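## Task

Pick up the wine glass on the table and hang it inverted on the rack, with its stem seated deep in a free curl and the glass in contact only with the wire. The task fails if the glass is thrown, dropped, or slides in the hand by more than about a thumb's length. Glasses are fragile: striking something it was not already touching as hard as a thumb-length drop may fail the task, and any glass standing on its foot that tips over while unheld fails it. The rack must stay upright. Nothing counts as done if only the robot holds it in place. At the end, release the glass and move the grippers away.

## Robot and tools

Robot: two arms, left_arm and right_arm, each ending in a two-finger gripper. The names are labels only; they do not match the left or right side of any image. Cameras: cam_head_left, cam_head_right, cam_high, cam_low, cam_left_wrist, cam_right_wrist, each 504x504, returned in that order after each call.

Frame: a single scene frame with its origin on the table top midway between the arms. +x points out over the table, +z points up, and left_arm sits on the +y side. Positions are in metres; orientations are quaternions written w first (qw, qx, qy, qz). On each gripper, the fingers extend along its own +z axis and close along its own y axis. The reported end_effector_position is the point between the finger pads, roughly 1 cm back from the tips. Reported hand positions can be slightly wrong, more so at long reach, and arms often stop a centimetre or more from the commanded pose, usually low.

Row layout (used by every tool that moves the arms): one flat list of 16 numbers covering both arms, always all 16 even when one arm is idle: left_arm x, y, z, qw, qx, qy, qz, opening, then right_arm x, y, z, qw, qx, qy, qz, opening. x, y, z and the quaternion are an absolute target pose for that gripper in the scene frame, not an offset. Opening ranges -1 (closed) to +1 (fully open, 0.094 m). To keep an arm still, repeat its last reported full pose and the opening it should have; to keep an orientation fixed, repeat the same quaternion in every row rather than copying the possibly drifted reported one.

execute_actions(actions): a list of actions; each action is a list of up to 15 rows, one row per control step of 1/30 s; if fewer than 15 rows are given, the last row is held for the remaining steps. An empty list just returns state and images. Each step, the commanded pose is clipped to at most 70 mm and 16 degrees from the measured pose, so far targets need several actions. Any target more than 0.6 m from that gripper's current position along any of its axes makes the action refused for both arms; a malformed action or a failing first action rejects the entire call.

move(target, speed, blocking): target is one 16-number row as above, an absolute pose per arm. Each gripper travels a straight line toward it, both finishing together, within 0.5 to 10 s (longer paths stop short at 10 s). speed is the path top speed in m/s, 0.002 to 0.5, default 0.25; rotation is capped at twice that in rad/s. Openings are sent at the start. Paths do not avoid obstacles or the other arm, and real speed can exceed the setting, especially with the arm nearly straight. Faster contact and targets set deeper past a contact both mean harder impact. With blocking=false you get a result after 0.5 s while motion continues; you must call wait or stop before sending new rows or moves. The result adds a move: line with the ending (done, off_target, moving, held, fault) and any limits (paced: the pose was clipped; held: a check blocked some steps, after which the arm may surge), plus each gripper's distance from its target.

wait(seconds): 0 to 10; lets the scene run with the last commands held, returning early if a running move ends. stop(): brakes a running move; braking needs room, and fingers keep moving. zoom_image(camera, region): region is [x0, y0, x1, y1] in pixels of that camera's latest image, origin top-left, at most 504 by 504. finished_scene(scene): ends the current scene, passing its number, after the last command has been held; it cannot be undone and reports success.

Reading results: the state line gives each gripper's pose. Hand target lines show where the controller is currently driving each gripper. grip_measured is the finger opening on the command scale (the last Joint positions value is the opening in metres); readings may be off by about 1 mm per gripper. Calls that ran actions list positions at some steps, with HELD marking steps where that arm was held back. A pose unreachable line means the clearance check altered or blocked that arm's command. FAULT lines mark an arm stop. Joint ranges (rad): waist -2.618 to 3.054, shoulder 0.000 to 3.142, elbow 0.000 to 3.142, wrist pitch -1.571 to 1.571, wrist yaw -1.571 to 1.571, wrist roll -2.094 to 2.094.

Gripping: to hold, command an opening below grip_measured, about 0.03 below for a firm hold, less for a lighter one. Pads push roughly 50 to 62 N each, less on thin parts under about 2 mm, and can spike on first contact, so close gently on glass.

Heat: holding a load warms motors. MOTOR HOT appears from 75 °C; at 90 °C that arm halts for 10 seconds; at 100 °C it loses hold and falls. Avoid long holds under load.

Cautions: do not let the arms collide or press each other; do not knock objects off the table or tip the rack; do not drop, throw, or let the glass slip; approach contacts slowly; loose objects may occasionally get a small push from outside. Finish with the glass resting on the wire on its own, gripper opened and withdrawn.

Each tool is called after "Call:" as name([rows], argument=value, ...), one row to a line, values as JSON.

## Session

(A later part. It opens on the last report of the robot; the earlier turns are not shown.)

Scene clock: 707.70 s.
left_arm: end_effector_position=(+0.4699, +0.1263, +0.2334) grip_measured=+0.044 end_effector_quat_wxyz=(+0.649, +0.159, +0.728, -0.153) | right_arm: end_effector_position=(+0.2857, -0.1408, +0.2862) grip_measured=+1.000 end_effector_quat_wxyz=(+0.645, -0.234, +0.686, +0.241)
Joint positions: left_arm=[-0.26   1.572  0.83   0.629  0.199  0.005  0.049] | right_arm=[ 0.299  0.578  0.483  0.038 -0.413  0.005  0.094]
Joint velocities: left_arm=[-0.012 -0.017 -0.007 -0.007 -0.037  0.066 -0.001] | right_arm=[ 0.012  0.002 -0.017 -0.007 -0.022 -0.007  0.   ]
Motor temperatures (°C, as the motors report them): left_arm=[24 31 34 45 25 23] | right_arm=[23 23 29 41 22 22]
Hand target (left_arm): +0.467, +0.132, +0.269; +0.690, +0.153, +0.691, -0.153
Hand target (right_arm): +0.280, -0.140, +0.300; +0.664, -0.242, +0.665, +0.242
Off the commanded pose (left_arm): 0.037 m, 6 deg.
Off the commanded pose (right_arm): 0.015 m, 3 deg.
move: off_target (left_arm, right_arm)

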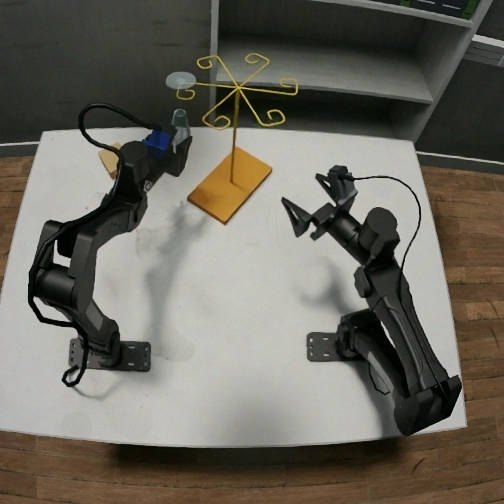

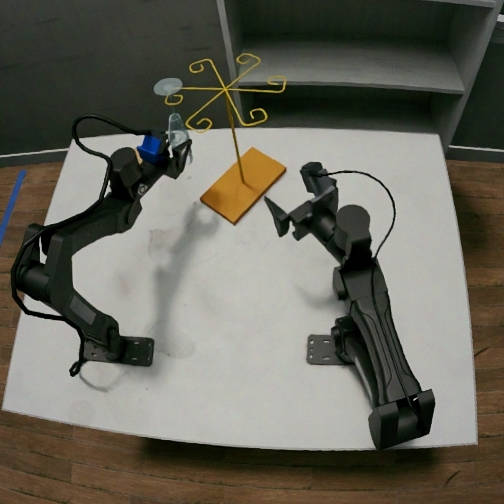

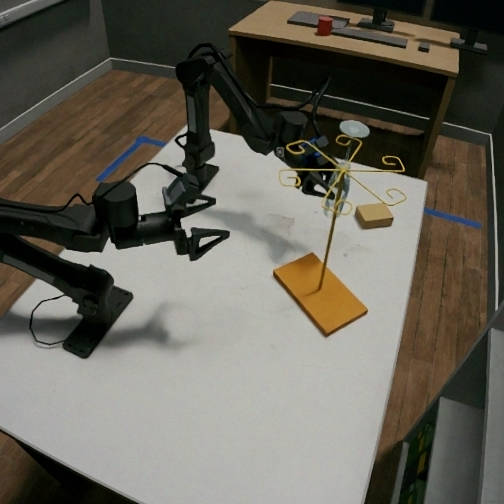

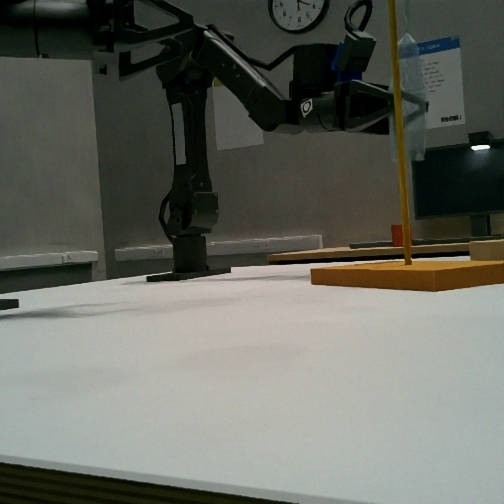

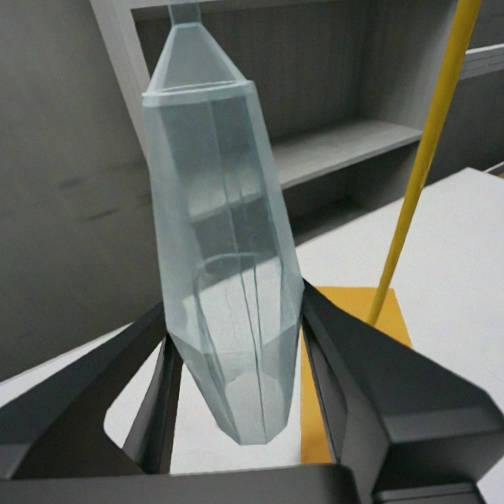

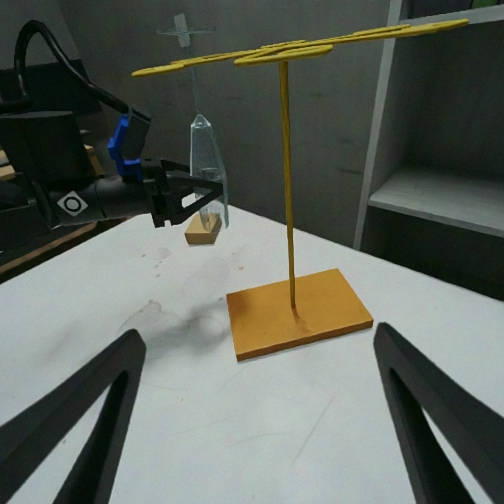

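Call:
move(target=[0.457,0.130,0.27,0.690,0.153,0.690,-0.153,0.015, 0.28,-0.14,0.30,0.664,-0.242,0.664,0.242,1], speed=0.02)

Call:
zoom_image(camera="cam_head_left", region=[165,60,225,115])

Scene clock: 718.23 s.
left_arm: end_effector_position=(+0.4595, +0.1292, +0.2304) grip_measured=+0.044 end_effector_quat_wxyz=(+0.645, +0.158, +0.732, -0.153) | right_arm: end_effector_position=(+0.2857, -0.1408, +0.2863) grip_measured=+1.000 end_effector_quat_wxyz=(+0.645, -0.235, +0.686, +0.241)
Joint positions: left_arm=[-0.26   1.532  0.79   0.617  0.198  0.005  0.049] | right_arm=[ 0.299  0.578  0.483  0.039 -0.413  0.005  0.094]
Joint velocities: left_arm=[-0.022  0.002 -0.022 -0.022 -0.037  0.037  0.   ] | right_arm=[-0.007  0.002  0.012  0.022  0.022 -0.022  0.   ]
Motor temperatures (°C, as the motors report them): left_arm=[24 31 34 46 25 23] | right_arm=[23 23 29 41 22 22]
Hand target (left_arm): +0.456, +0.130, +0.269; +0.690, +0.153, +0.691, -0.154
Hand target (right_arm): +0.280, -0.140, +0.300; +0.664, -0.242, +0.665, +0.242
Off the commanded pose (left_arm): 0.040 m, 7 deg.
Off the commanded pose (right_arm): 0.015 m, 3 deg.
move: off_target (left_arm, right_arm)

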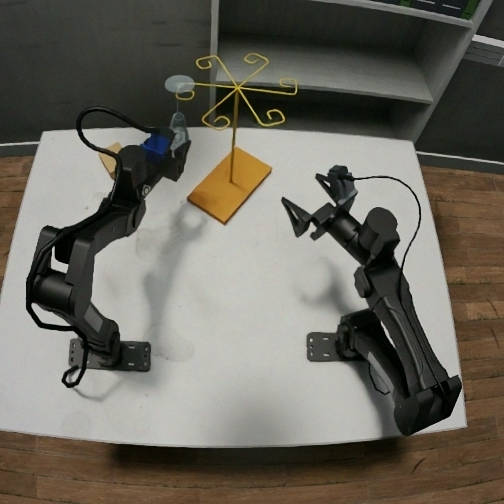

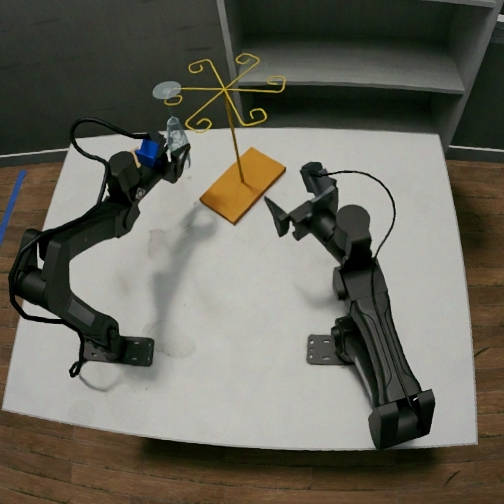

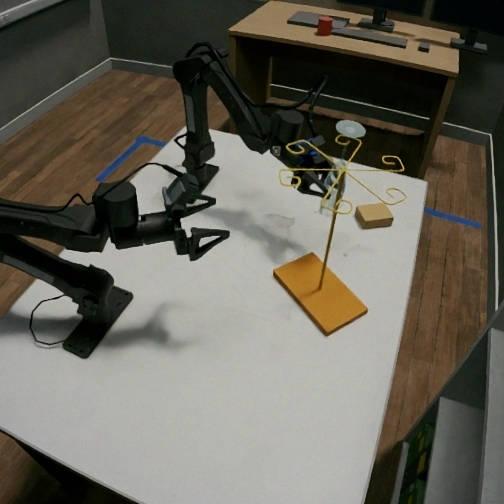

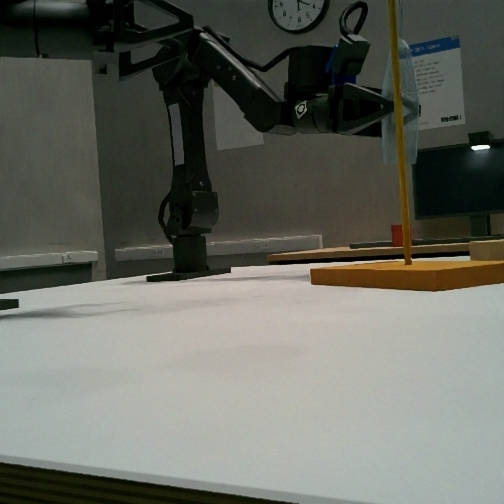

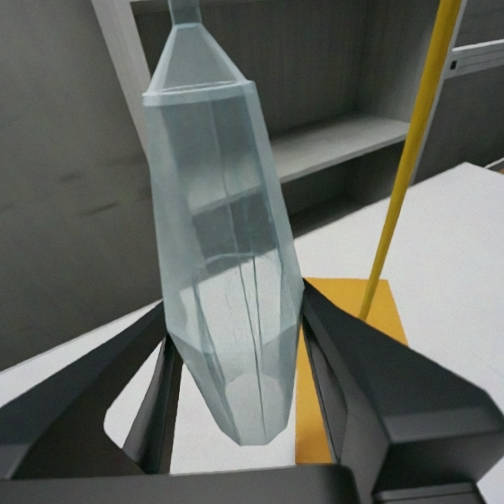

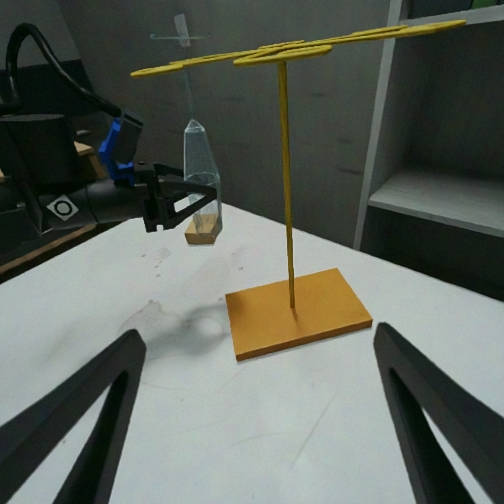

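Region (165, 60, 225, 115) of cam_head_left's 504x504 image, scaled by 8.400, with more detail than that image has; it fills the top 462 rows of this view, and the rest is white.

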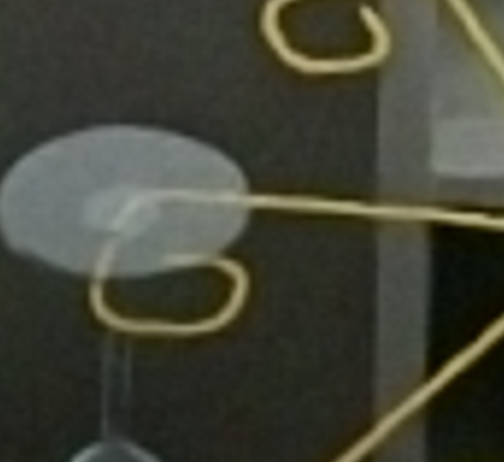

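Call:
move(target=[0.456,0.112,0.272,0.690,0.153,0.690,-0.153,0.015, 0.28,-0.14,0.30,0.664,-0.242,0.664,0.242,1], speed=0.02)

Call:
zoom_image(camera="cam_head_left", region=[165,60,225,115])

Call:
zoom_image(camera="cam_high", region=[300,110,400,190])

Scene clock: 733.23 s.
left_arm: end_effector_position=(+0.4567, +0.1165, +0.2325) grip_measured=+0.044 end_effector_quat_wxyz=(+0.649, +0.157, +0.730, -0.146) | right_arm: end_effector_position=(+0.2857, -0.1408, +0.2863) grip_measured=+1.000 end_effector_quat_wxyz=(+0.645, -0.235, +0.686, +0.241)
Joint positions: left_arm=[-0.31   1.532  0.79   0.626  0.135  0.006  0.049] | right_arm=[ 0.299  0.578  0.483  0.039 -0.413  0.005  0.094]
Joint velocities: left_arm=[-0.002 -0.007  0.002  0.051 -0.081  0.051 -0.   ] | right_arm=[ 0.017 -0.012 -0.007  0.037 -0.051 -0.007  0.   ]
Motor temperatures (°C, as the motors report them): left_arm=[24 31 34 47 25 23] | right_arm=[23 23 29 41 22 22]
Hand target (left_arm): +0.454, +0.113, +0.272; +0.690, +0.152, +0.691, -0.154
Hand target (right_arm): +0.280, -0.140, +0.300; +0.664, -0.242, +0.665, +0.242
Off the commanded pose (left_arm): 0.040 m, 7 deg.
Off the commanded pose (right_arm): 0.015 m, 3 deg.
move: off_target (left_arm, right_arm)

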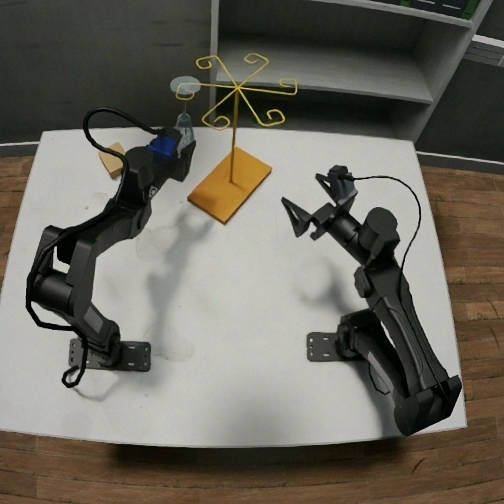

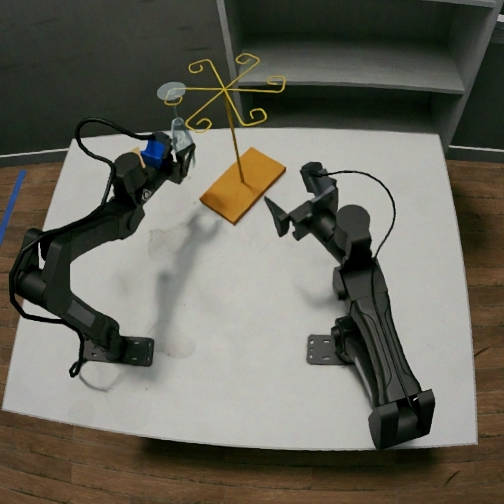

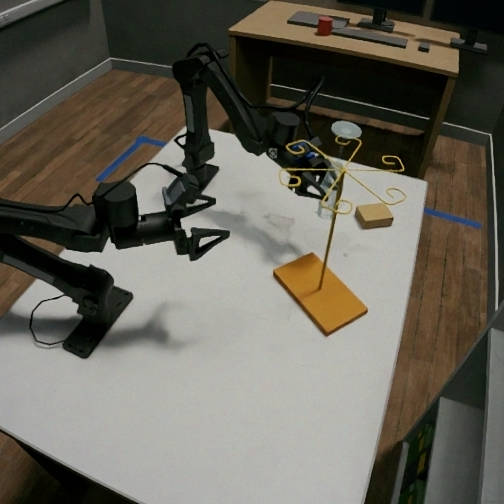

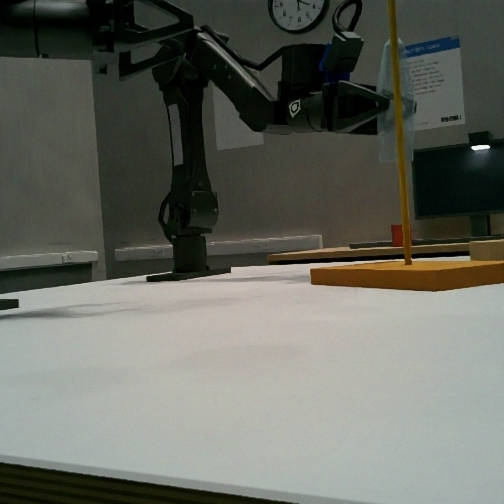

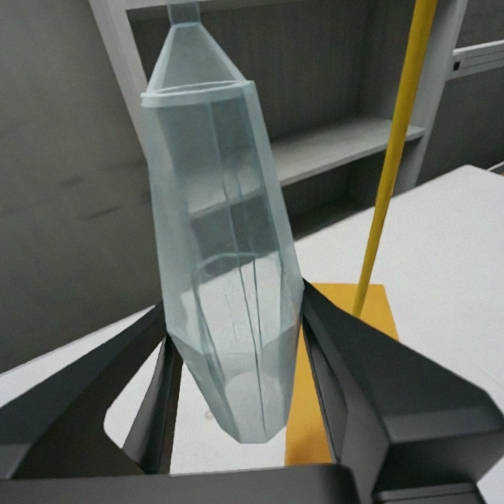

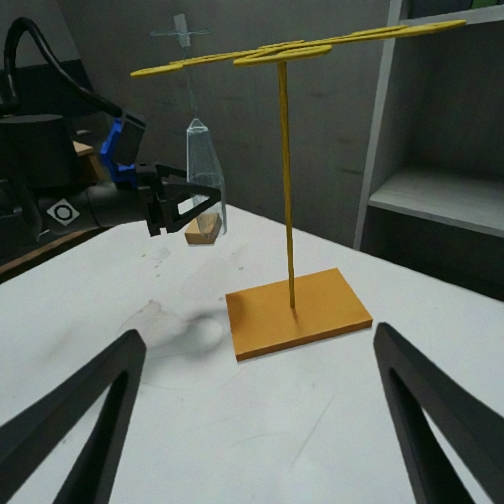

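Region (165, 60, 225, 115) of cam_head_left's 504x504 image, scaled by 8.400, with more detail than that image has; it fills the top 462 rows of this view, and the rest is white.

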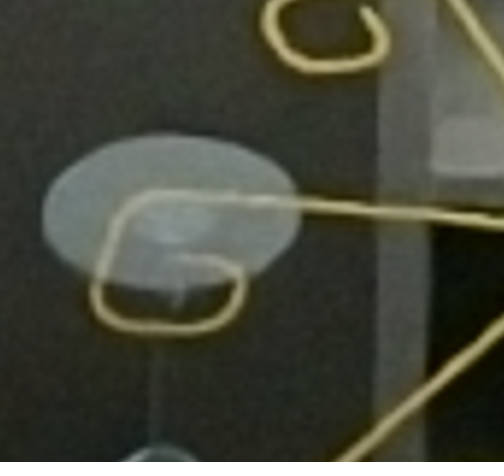

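Region (300, 110, 400, 190) of cam_high's 504x504 image, scaled by 5.040, with more detail than that image has; it fills the top 403 rows of this view, and the rest is white.

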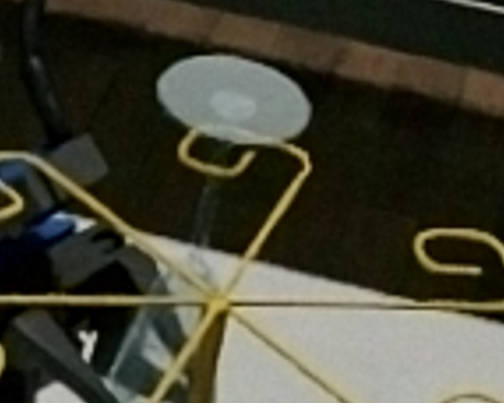

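Call:
move(target=[0.456,0.112,0.25,0.690,0.153,0.690,-0.153,0.015, 0.28,-0.14,0.30,0.664,-0.242,0.664,0.242,1], speed=0.02)

Call:
zoom_image(camera="cam_head_left", region=[165,60,225,115])

Call:
zoom_image(camera="cam_right_wrist", region=[100,0,300,170])

Scene clock: 744.90 s.
left_arm: end_effector_position=(+0.4575, +0.1166, +0.2412) grip_measured=+0.044 end_effector_quat_wxyz=(+0.673, +0.154, +0.708, -0.147) | right_arm: end_effector_position=(+0.2857, -0.1408, +0.2863) grip_measured=+1.000 end_effector_quat_wxyz=(+0.645, -0.235, +0.686, +0.241)
Joint positions: left_arm=[-0.31   1.546  0.771  0.724  0.133  0.006  0.049] | right_arm=[ 0.299  0.578  0.483  0.039 -0.413  0.005  0.094]
Joint velocities: left_arm=[ 0.002 -0.017 -0.027  0.037 -0.007  0.022 -0.001] | right_arm=[ 0.002 -0.007 -0.007  0.007  0.007  0.11   0.   ]
Motor temperatures (°C, as the motors report them): left_arm=[24 30 34 47 25 23] | right_arm=[23 23 30 41 22 22]
Hand target (left_arm): +0.456, +0.112, +0.250; +0.690, +0.153, +0.691, -0.153
Hand target (right_arm): +0.280, -0.140, +0.300; +0.664, -0.242, +0.665, +0.242
Off the commanded pose (left_arm): 0.010 m, 3 deg.
Off the commanded pose (right_arm): 0.015 m, 3 deg.
move: off_target (left_arm, right_arm)

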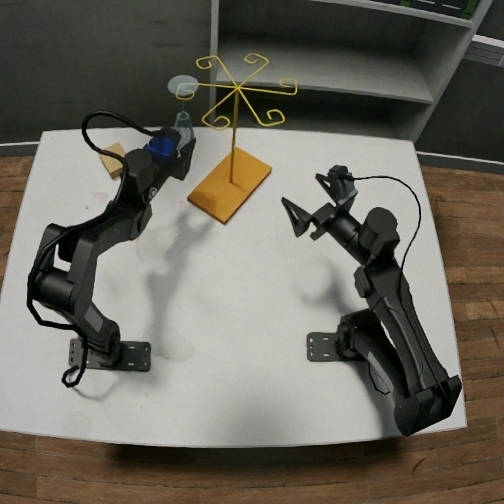

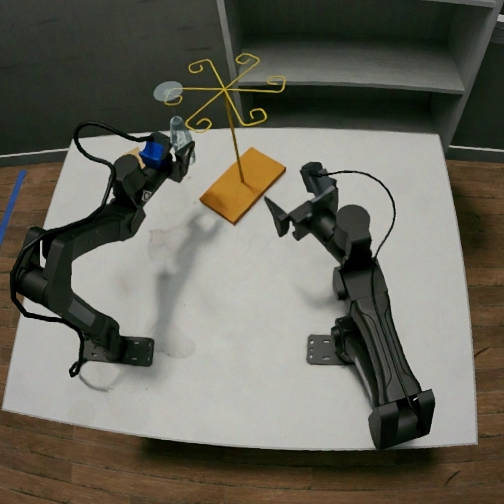

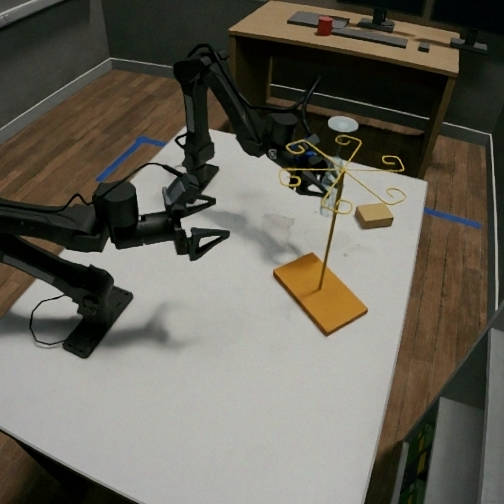

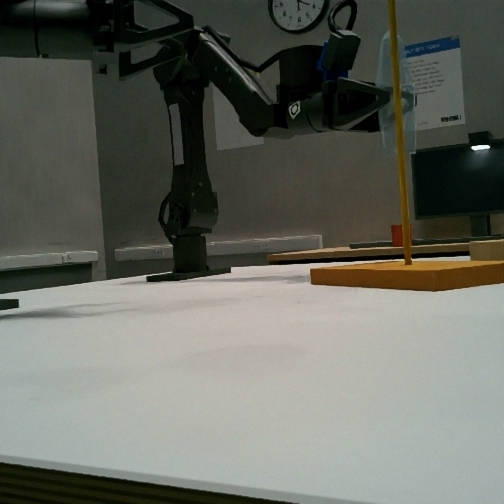

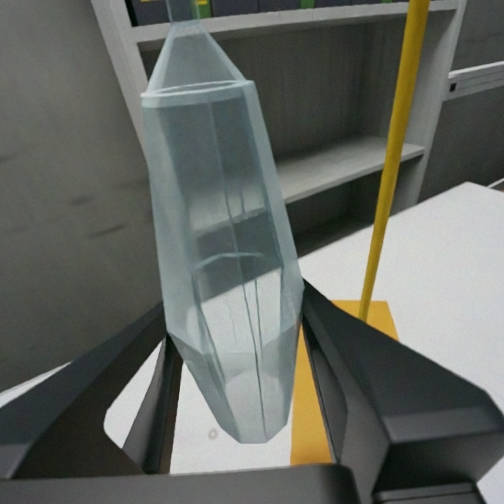

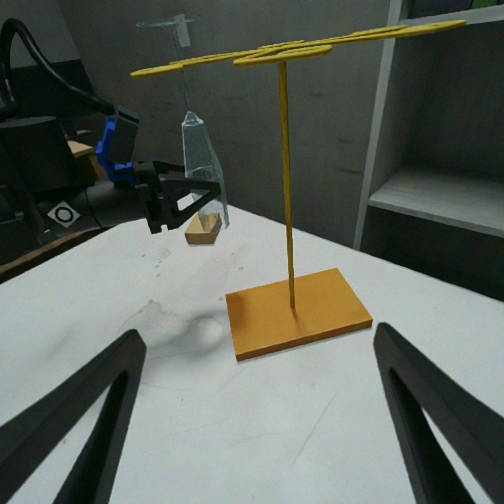

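Region (165, 60, 225, 115) of cam_head_left's 504x504 image, scaled by 8.400, with more detail than that image has; it fills the top 462 rows of this view, and the rest is white.

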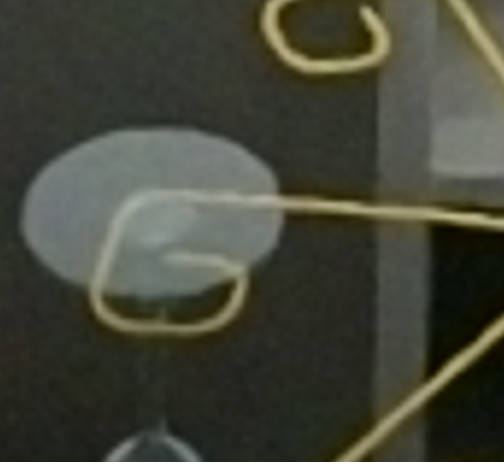

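Region (100, 0, 300, 170) of cam_right_wrist's 504x504 image, scaled by 2.520, with more detail than that image has; it fills the top 428 rows of this view, and the rest is white.

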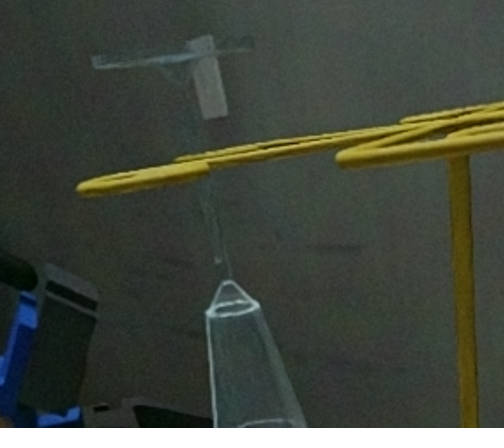

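Call:
move(target=[0.452,0.112,0.232,0.645,0.161,0.732,-0.143,0.015, 0.28,-0.14,0.30,0.664,-0.242,0.664,0.242,1], speed=0.015)

Call:
zoom_image(camera="cam_head_left", region=[165,60,225,115])

Call:
zoom_image(camera="cam_right_wrist", region=[100,0,300,170])

Scene clock: 756.57 s.
left_arm: end_effector_position=(+0.4548, +0.1171, +0.2149) grip_measured=+0.044 end_effector_quat_wxyz=(+0.634, +0.155, +0.744, -0.141) | right_arm: end_effector_position=(+0.2857, -0.1408, +0.2862) grip_measured=+1.000 end_effector_quat_wxyz=(+0.645, -0.234, +0.686, +0.241)
Joint positions: left_arm=[-0.315  1.546  0.771  0.617  0.122  0.006  0.049] | right_arm=[ 0.299  0.578  0.483  0.038 -0.413  0.005  0.094]
Joint velocities: left_arm=[-0.017  0.017 -0.002  0.022  0.022  0.037 -0.001] | right_arm=[-0.012 -0.007 -0.002  0.022 -0.037 -0.022  0.   ]
Motor temperatures (°C, as the motors report them): left_arm=[24 29 34 47 25 23] | right_arm=[23 23 30 41 22 22]
Hand target (left_arm): +0.452, +0.112, +0.232; +0.646, +0.161, +0.733, -0.143
Hand target (right_arm): +0.280, -0.140, +0.300; +0.664, -0.242, +0.665, +0.242
Off the commanded pose (left_arm): 0.018 m, 2 deg.
Off the commanded pose (right_arm): 0.015 m, 3 deg.
move: off_target (left_arm, right_arm)

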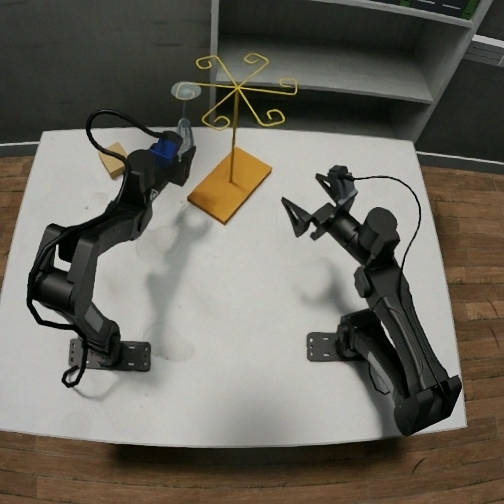

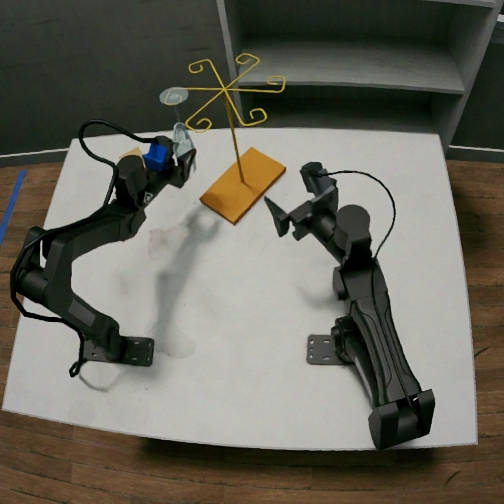

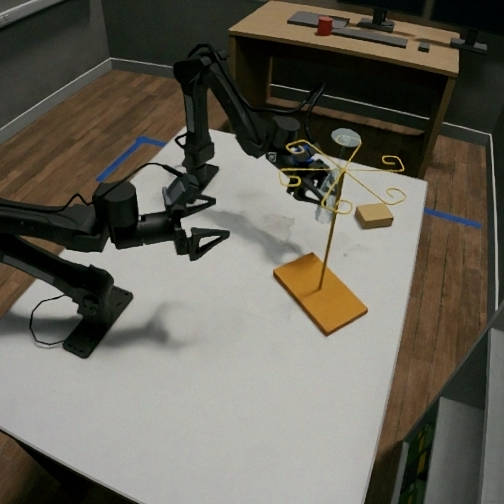

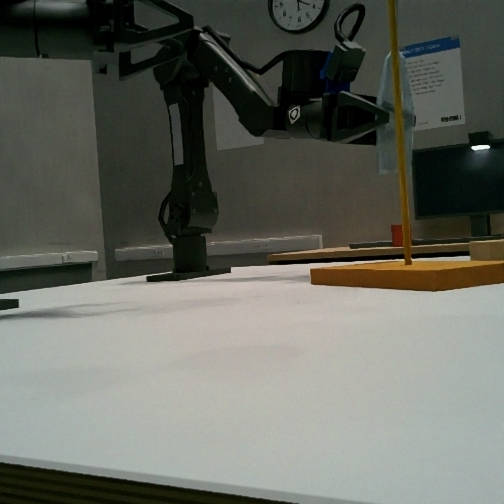

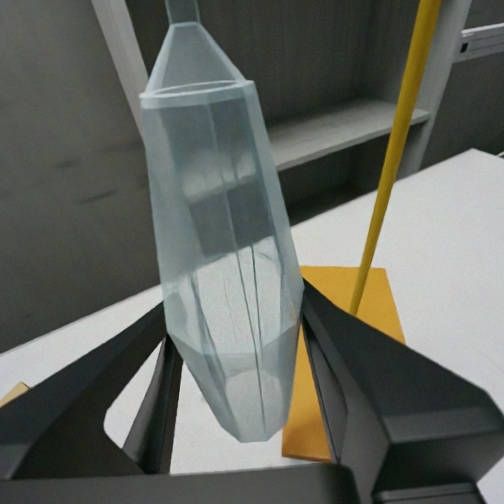

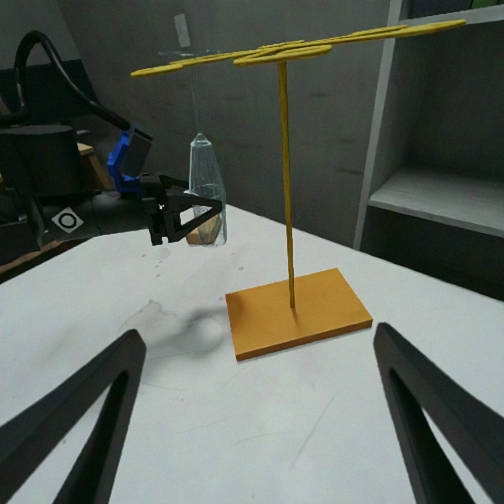

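Region (165, 60, 225, 115) of cam_head_left's 504x504 image, scaled by 8.400, with more detail than that image has; it fills the top 462 rows of this view, and the rest is white.

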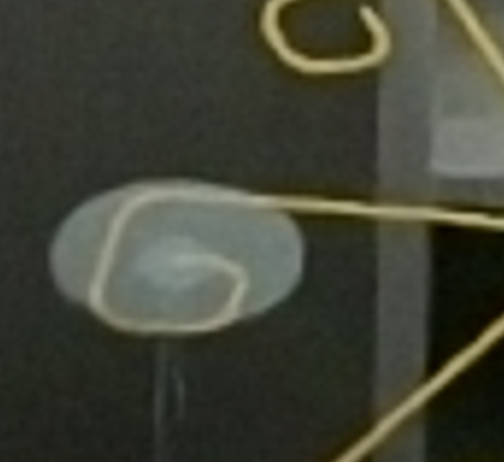

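Region (100, 0, 300, 170) of cam_right_wrist's 504x504 image, scaled by 2.520, with more detail than that image has; it fills the top 428 rows of this view, and the rest is white.

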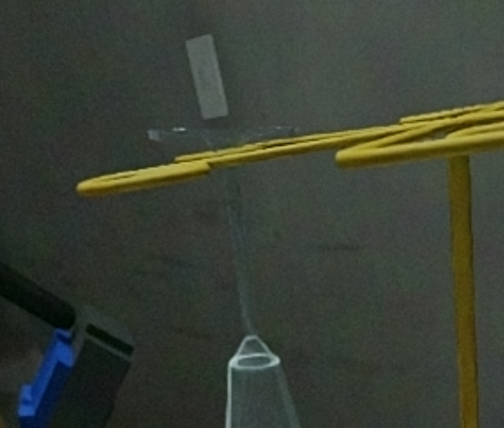

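Call:
move(target=[0.447,0.112,0.223,0.645,0.161,0.732,-0.143,0.015, 0.28,-0.14,0.30,0.664,-0.242,0.664,0.242,1], speed=0.01)

Call:
zoom_image(camera="cam_head_left", region=[165,60,225,115])

Call:
zoom_image(camera="cam_right_wrist", region=[100,0,300,170])

Scene clock: 768.57 s.
left_arm: end_effector_position=(+0.4533, +0.1167, +0.2128) grip_measured=+0.044 end_effector_quat_wxyz=(+0.635, +0.155, +0.744, -0.140) | right_arm: end_effector_position=(+0.2857, -0.1408, +0.2863) grip_measured=+1.000 end_effector_quat_wxyz=(+0.645, -0.235, +0.686, +0.241)
Joint positions: left_arm=[-0.32   1.546  0.759  0.63   0.115  0.006  0.049] | right_arm=[ 0.299  0.578  0.483  0.039 -0.413  0.005  0.094]
Joint velocities: left_arm=[ 0.002 -0.002 -0.017 -0.037  0.022  0.007 -0.   ] | right_arm=[ 0.002 -0.007 -0.017 -0.007  0.051 -0.007  0.   ]
Motor temperatures (°C, as the motors report them): left_arm=[24 30 34 45 25 23] | right_arm=[23 23 30 41 22 22]
Hand target (left_arm): +0.447, +0.112, +0.223; +0.646, +0.161, +0.733, -0.143
Hand target (right_arm): +0.280, -0.140, +0.300; +0.664, -0.242, +0.665, +0.242
Off the commanded pose (left_arm): 0.013 m, 2 deg.
Off the commanded pose (right_arm): 0.015 m, 3 deg.
move: off_target (left_arm, right_arm)

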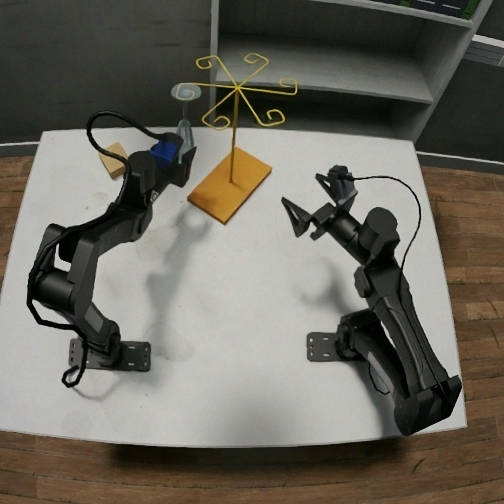

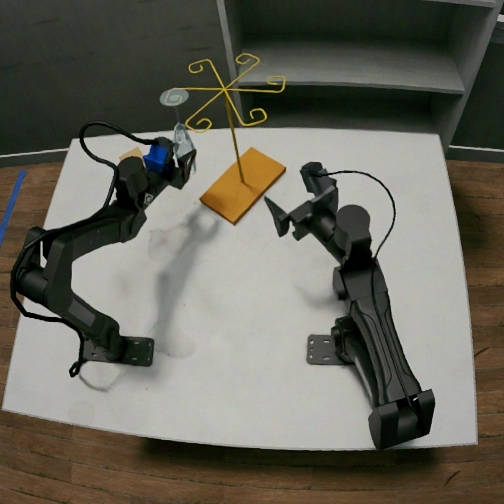

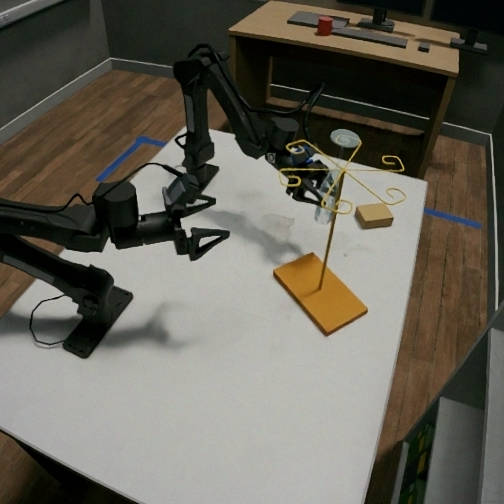

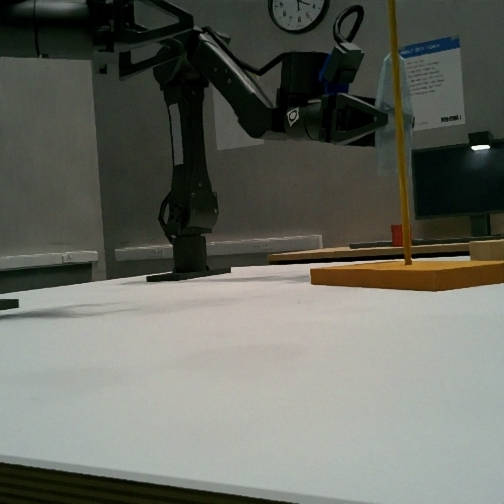

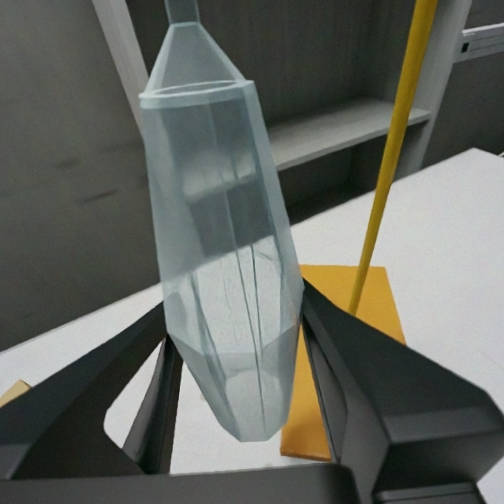

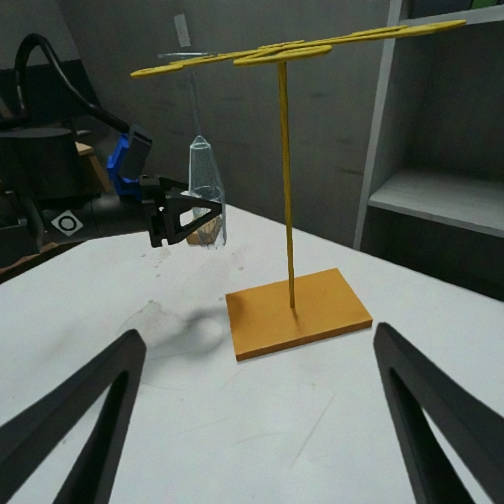

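Region (165, 60, 225, 115) of cam_head_left's 504x504 image, scaled by 8.400, with more detail than that image has; it fills the top 462 rows of this view, and the rest is white.

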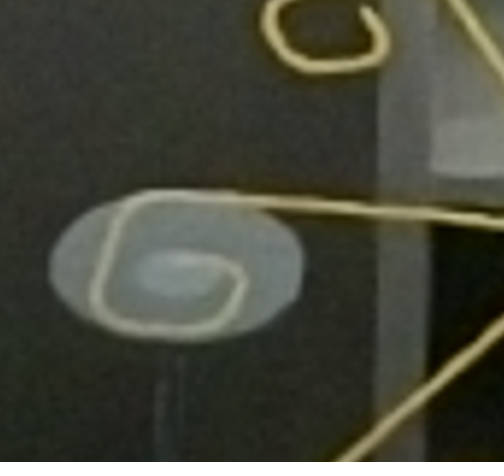

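Region (100, 0, 300, 170) of cam_right_wrist's 504x504 image, scaled by 2.520, with more detail than that image has; it fills the top 428 rows of this view, and the rest is white.

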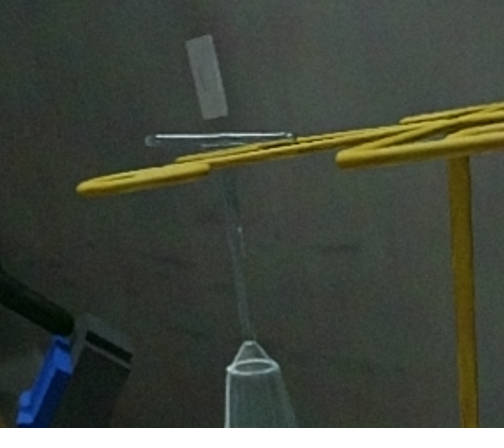

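Call:
move(target=[0.443,0.112,0.215,0.640,0.161,0.737,-0.142,0.015, 0.28,-0.14,0.30,0.664,-0.242,0.664,0.242,1], speed=0.01)

Call:
zoom_image(camera="cam_head_left", region=[165,60,225,115])

Call:
zoom_image(camera="cam_high", region=[300,110,400,190])

Scene clock: 776.50 s.
left_arm: end_effector_position=(+0.4517, +0.1173, +0.2116) grip_measured=+0.044 end_effector_quat_wxyz=(+0.639, +0.152, +0.741, -0.137) | right_arm: end_effector_position=(+0.2857, -0.1408, +0.2863) grip_measured=+1.000 end_effector_quat_wxyz=(+0.645, -0.235, +0.686, +0.241)
Joint positions: left_arm=[-0.323  1.546  0.742  0.657  0.104  0.006  0.049] | right_arm=[ 0.299  0.578  0.483  0.039 -0.413  0.005  0.094]
Joint velocities: left_arm=[-0.007 -0.007  0.002 -0.007  0.037 -0.037  0.001] | right_arm=[-0.002  0.012 -0.017  0.022  0.022  0.037  0.   ]
Motor temperatures (°C, as the motors report them): left_arm=[24 30 33 45 25 23] | right_arm=[23 23 30 41 22 22]
Hand target (left_arm): +0.443, +0.112, +0.215; +0.640, +0.161, +0.737, -0.142
Hand target (right_arm): +0.280, -0.140, +0.300; +0.664, -0.242, +0.665, +0.242
Off the commanded pose (left_arm): 0.011 m, 1 deg.
Off the commanded pose (right_arm): 0.015 m, 3 deg.
move: off_target (left_arm, right_arm)

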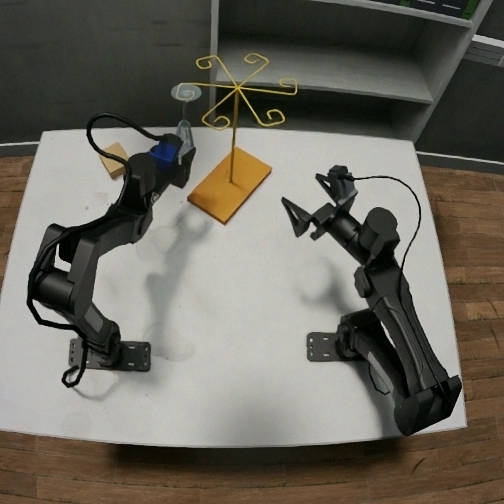

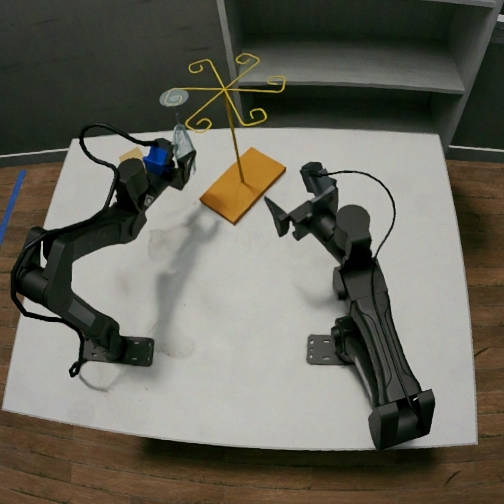

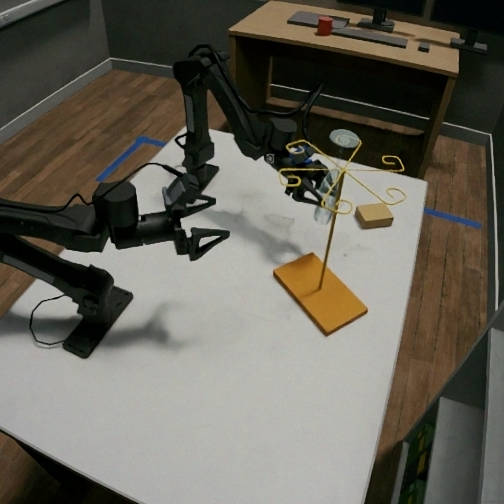

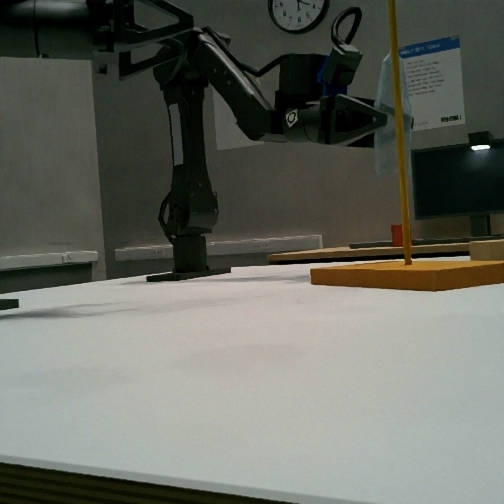

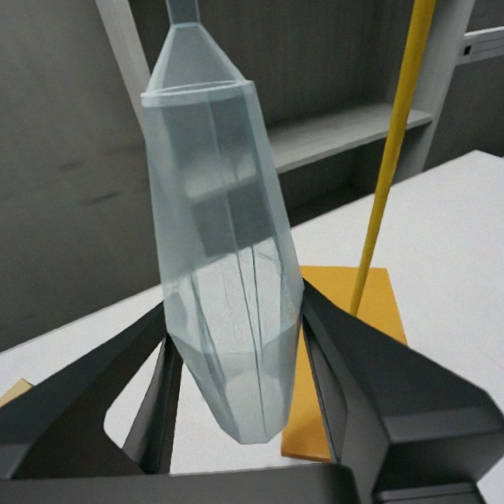

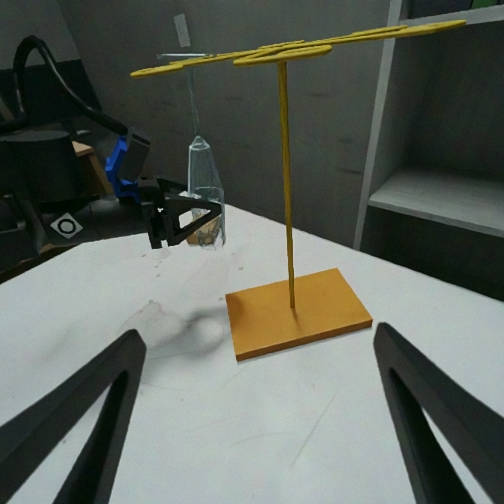

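Region (165, 60, 225, 115) of cam_head_left's 504x504 image, scaled by 8.400, with more detail than that image has; it fills the top 462 rows of this view, and the rest is white.

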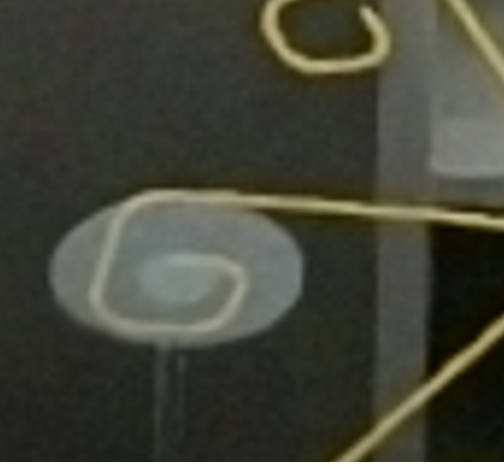

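Region (300, 110, 400, 190) of cam_high's 504x504 image, scaled by 5.040, with more detail than that image has; it fills the top 403 rows of this view, and the rest is white.

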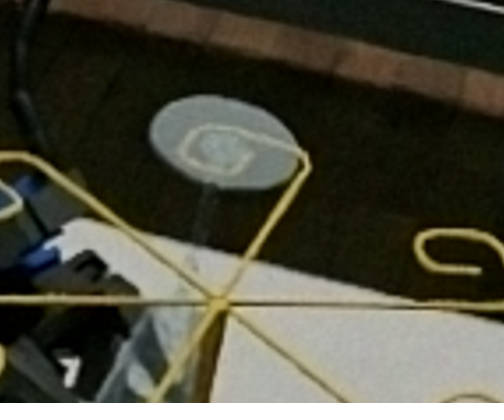

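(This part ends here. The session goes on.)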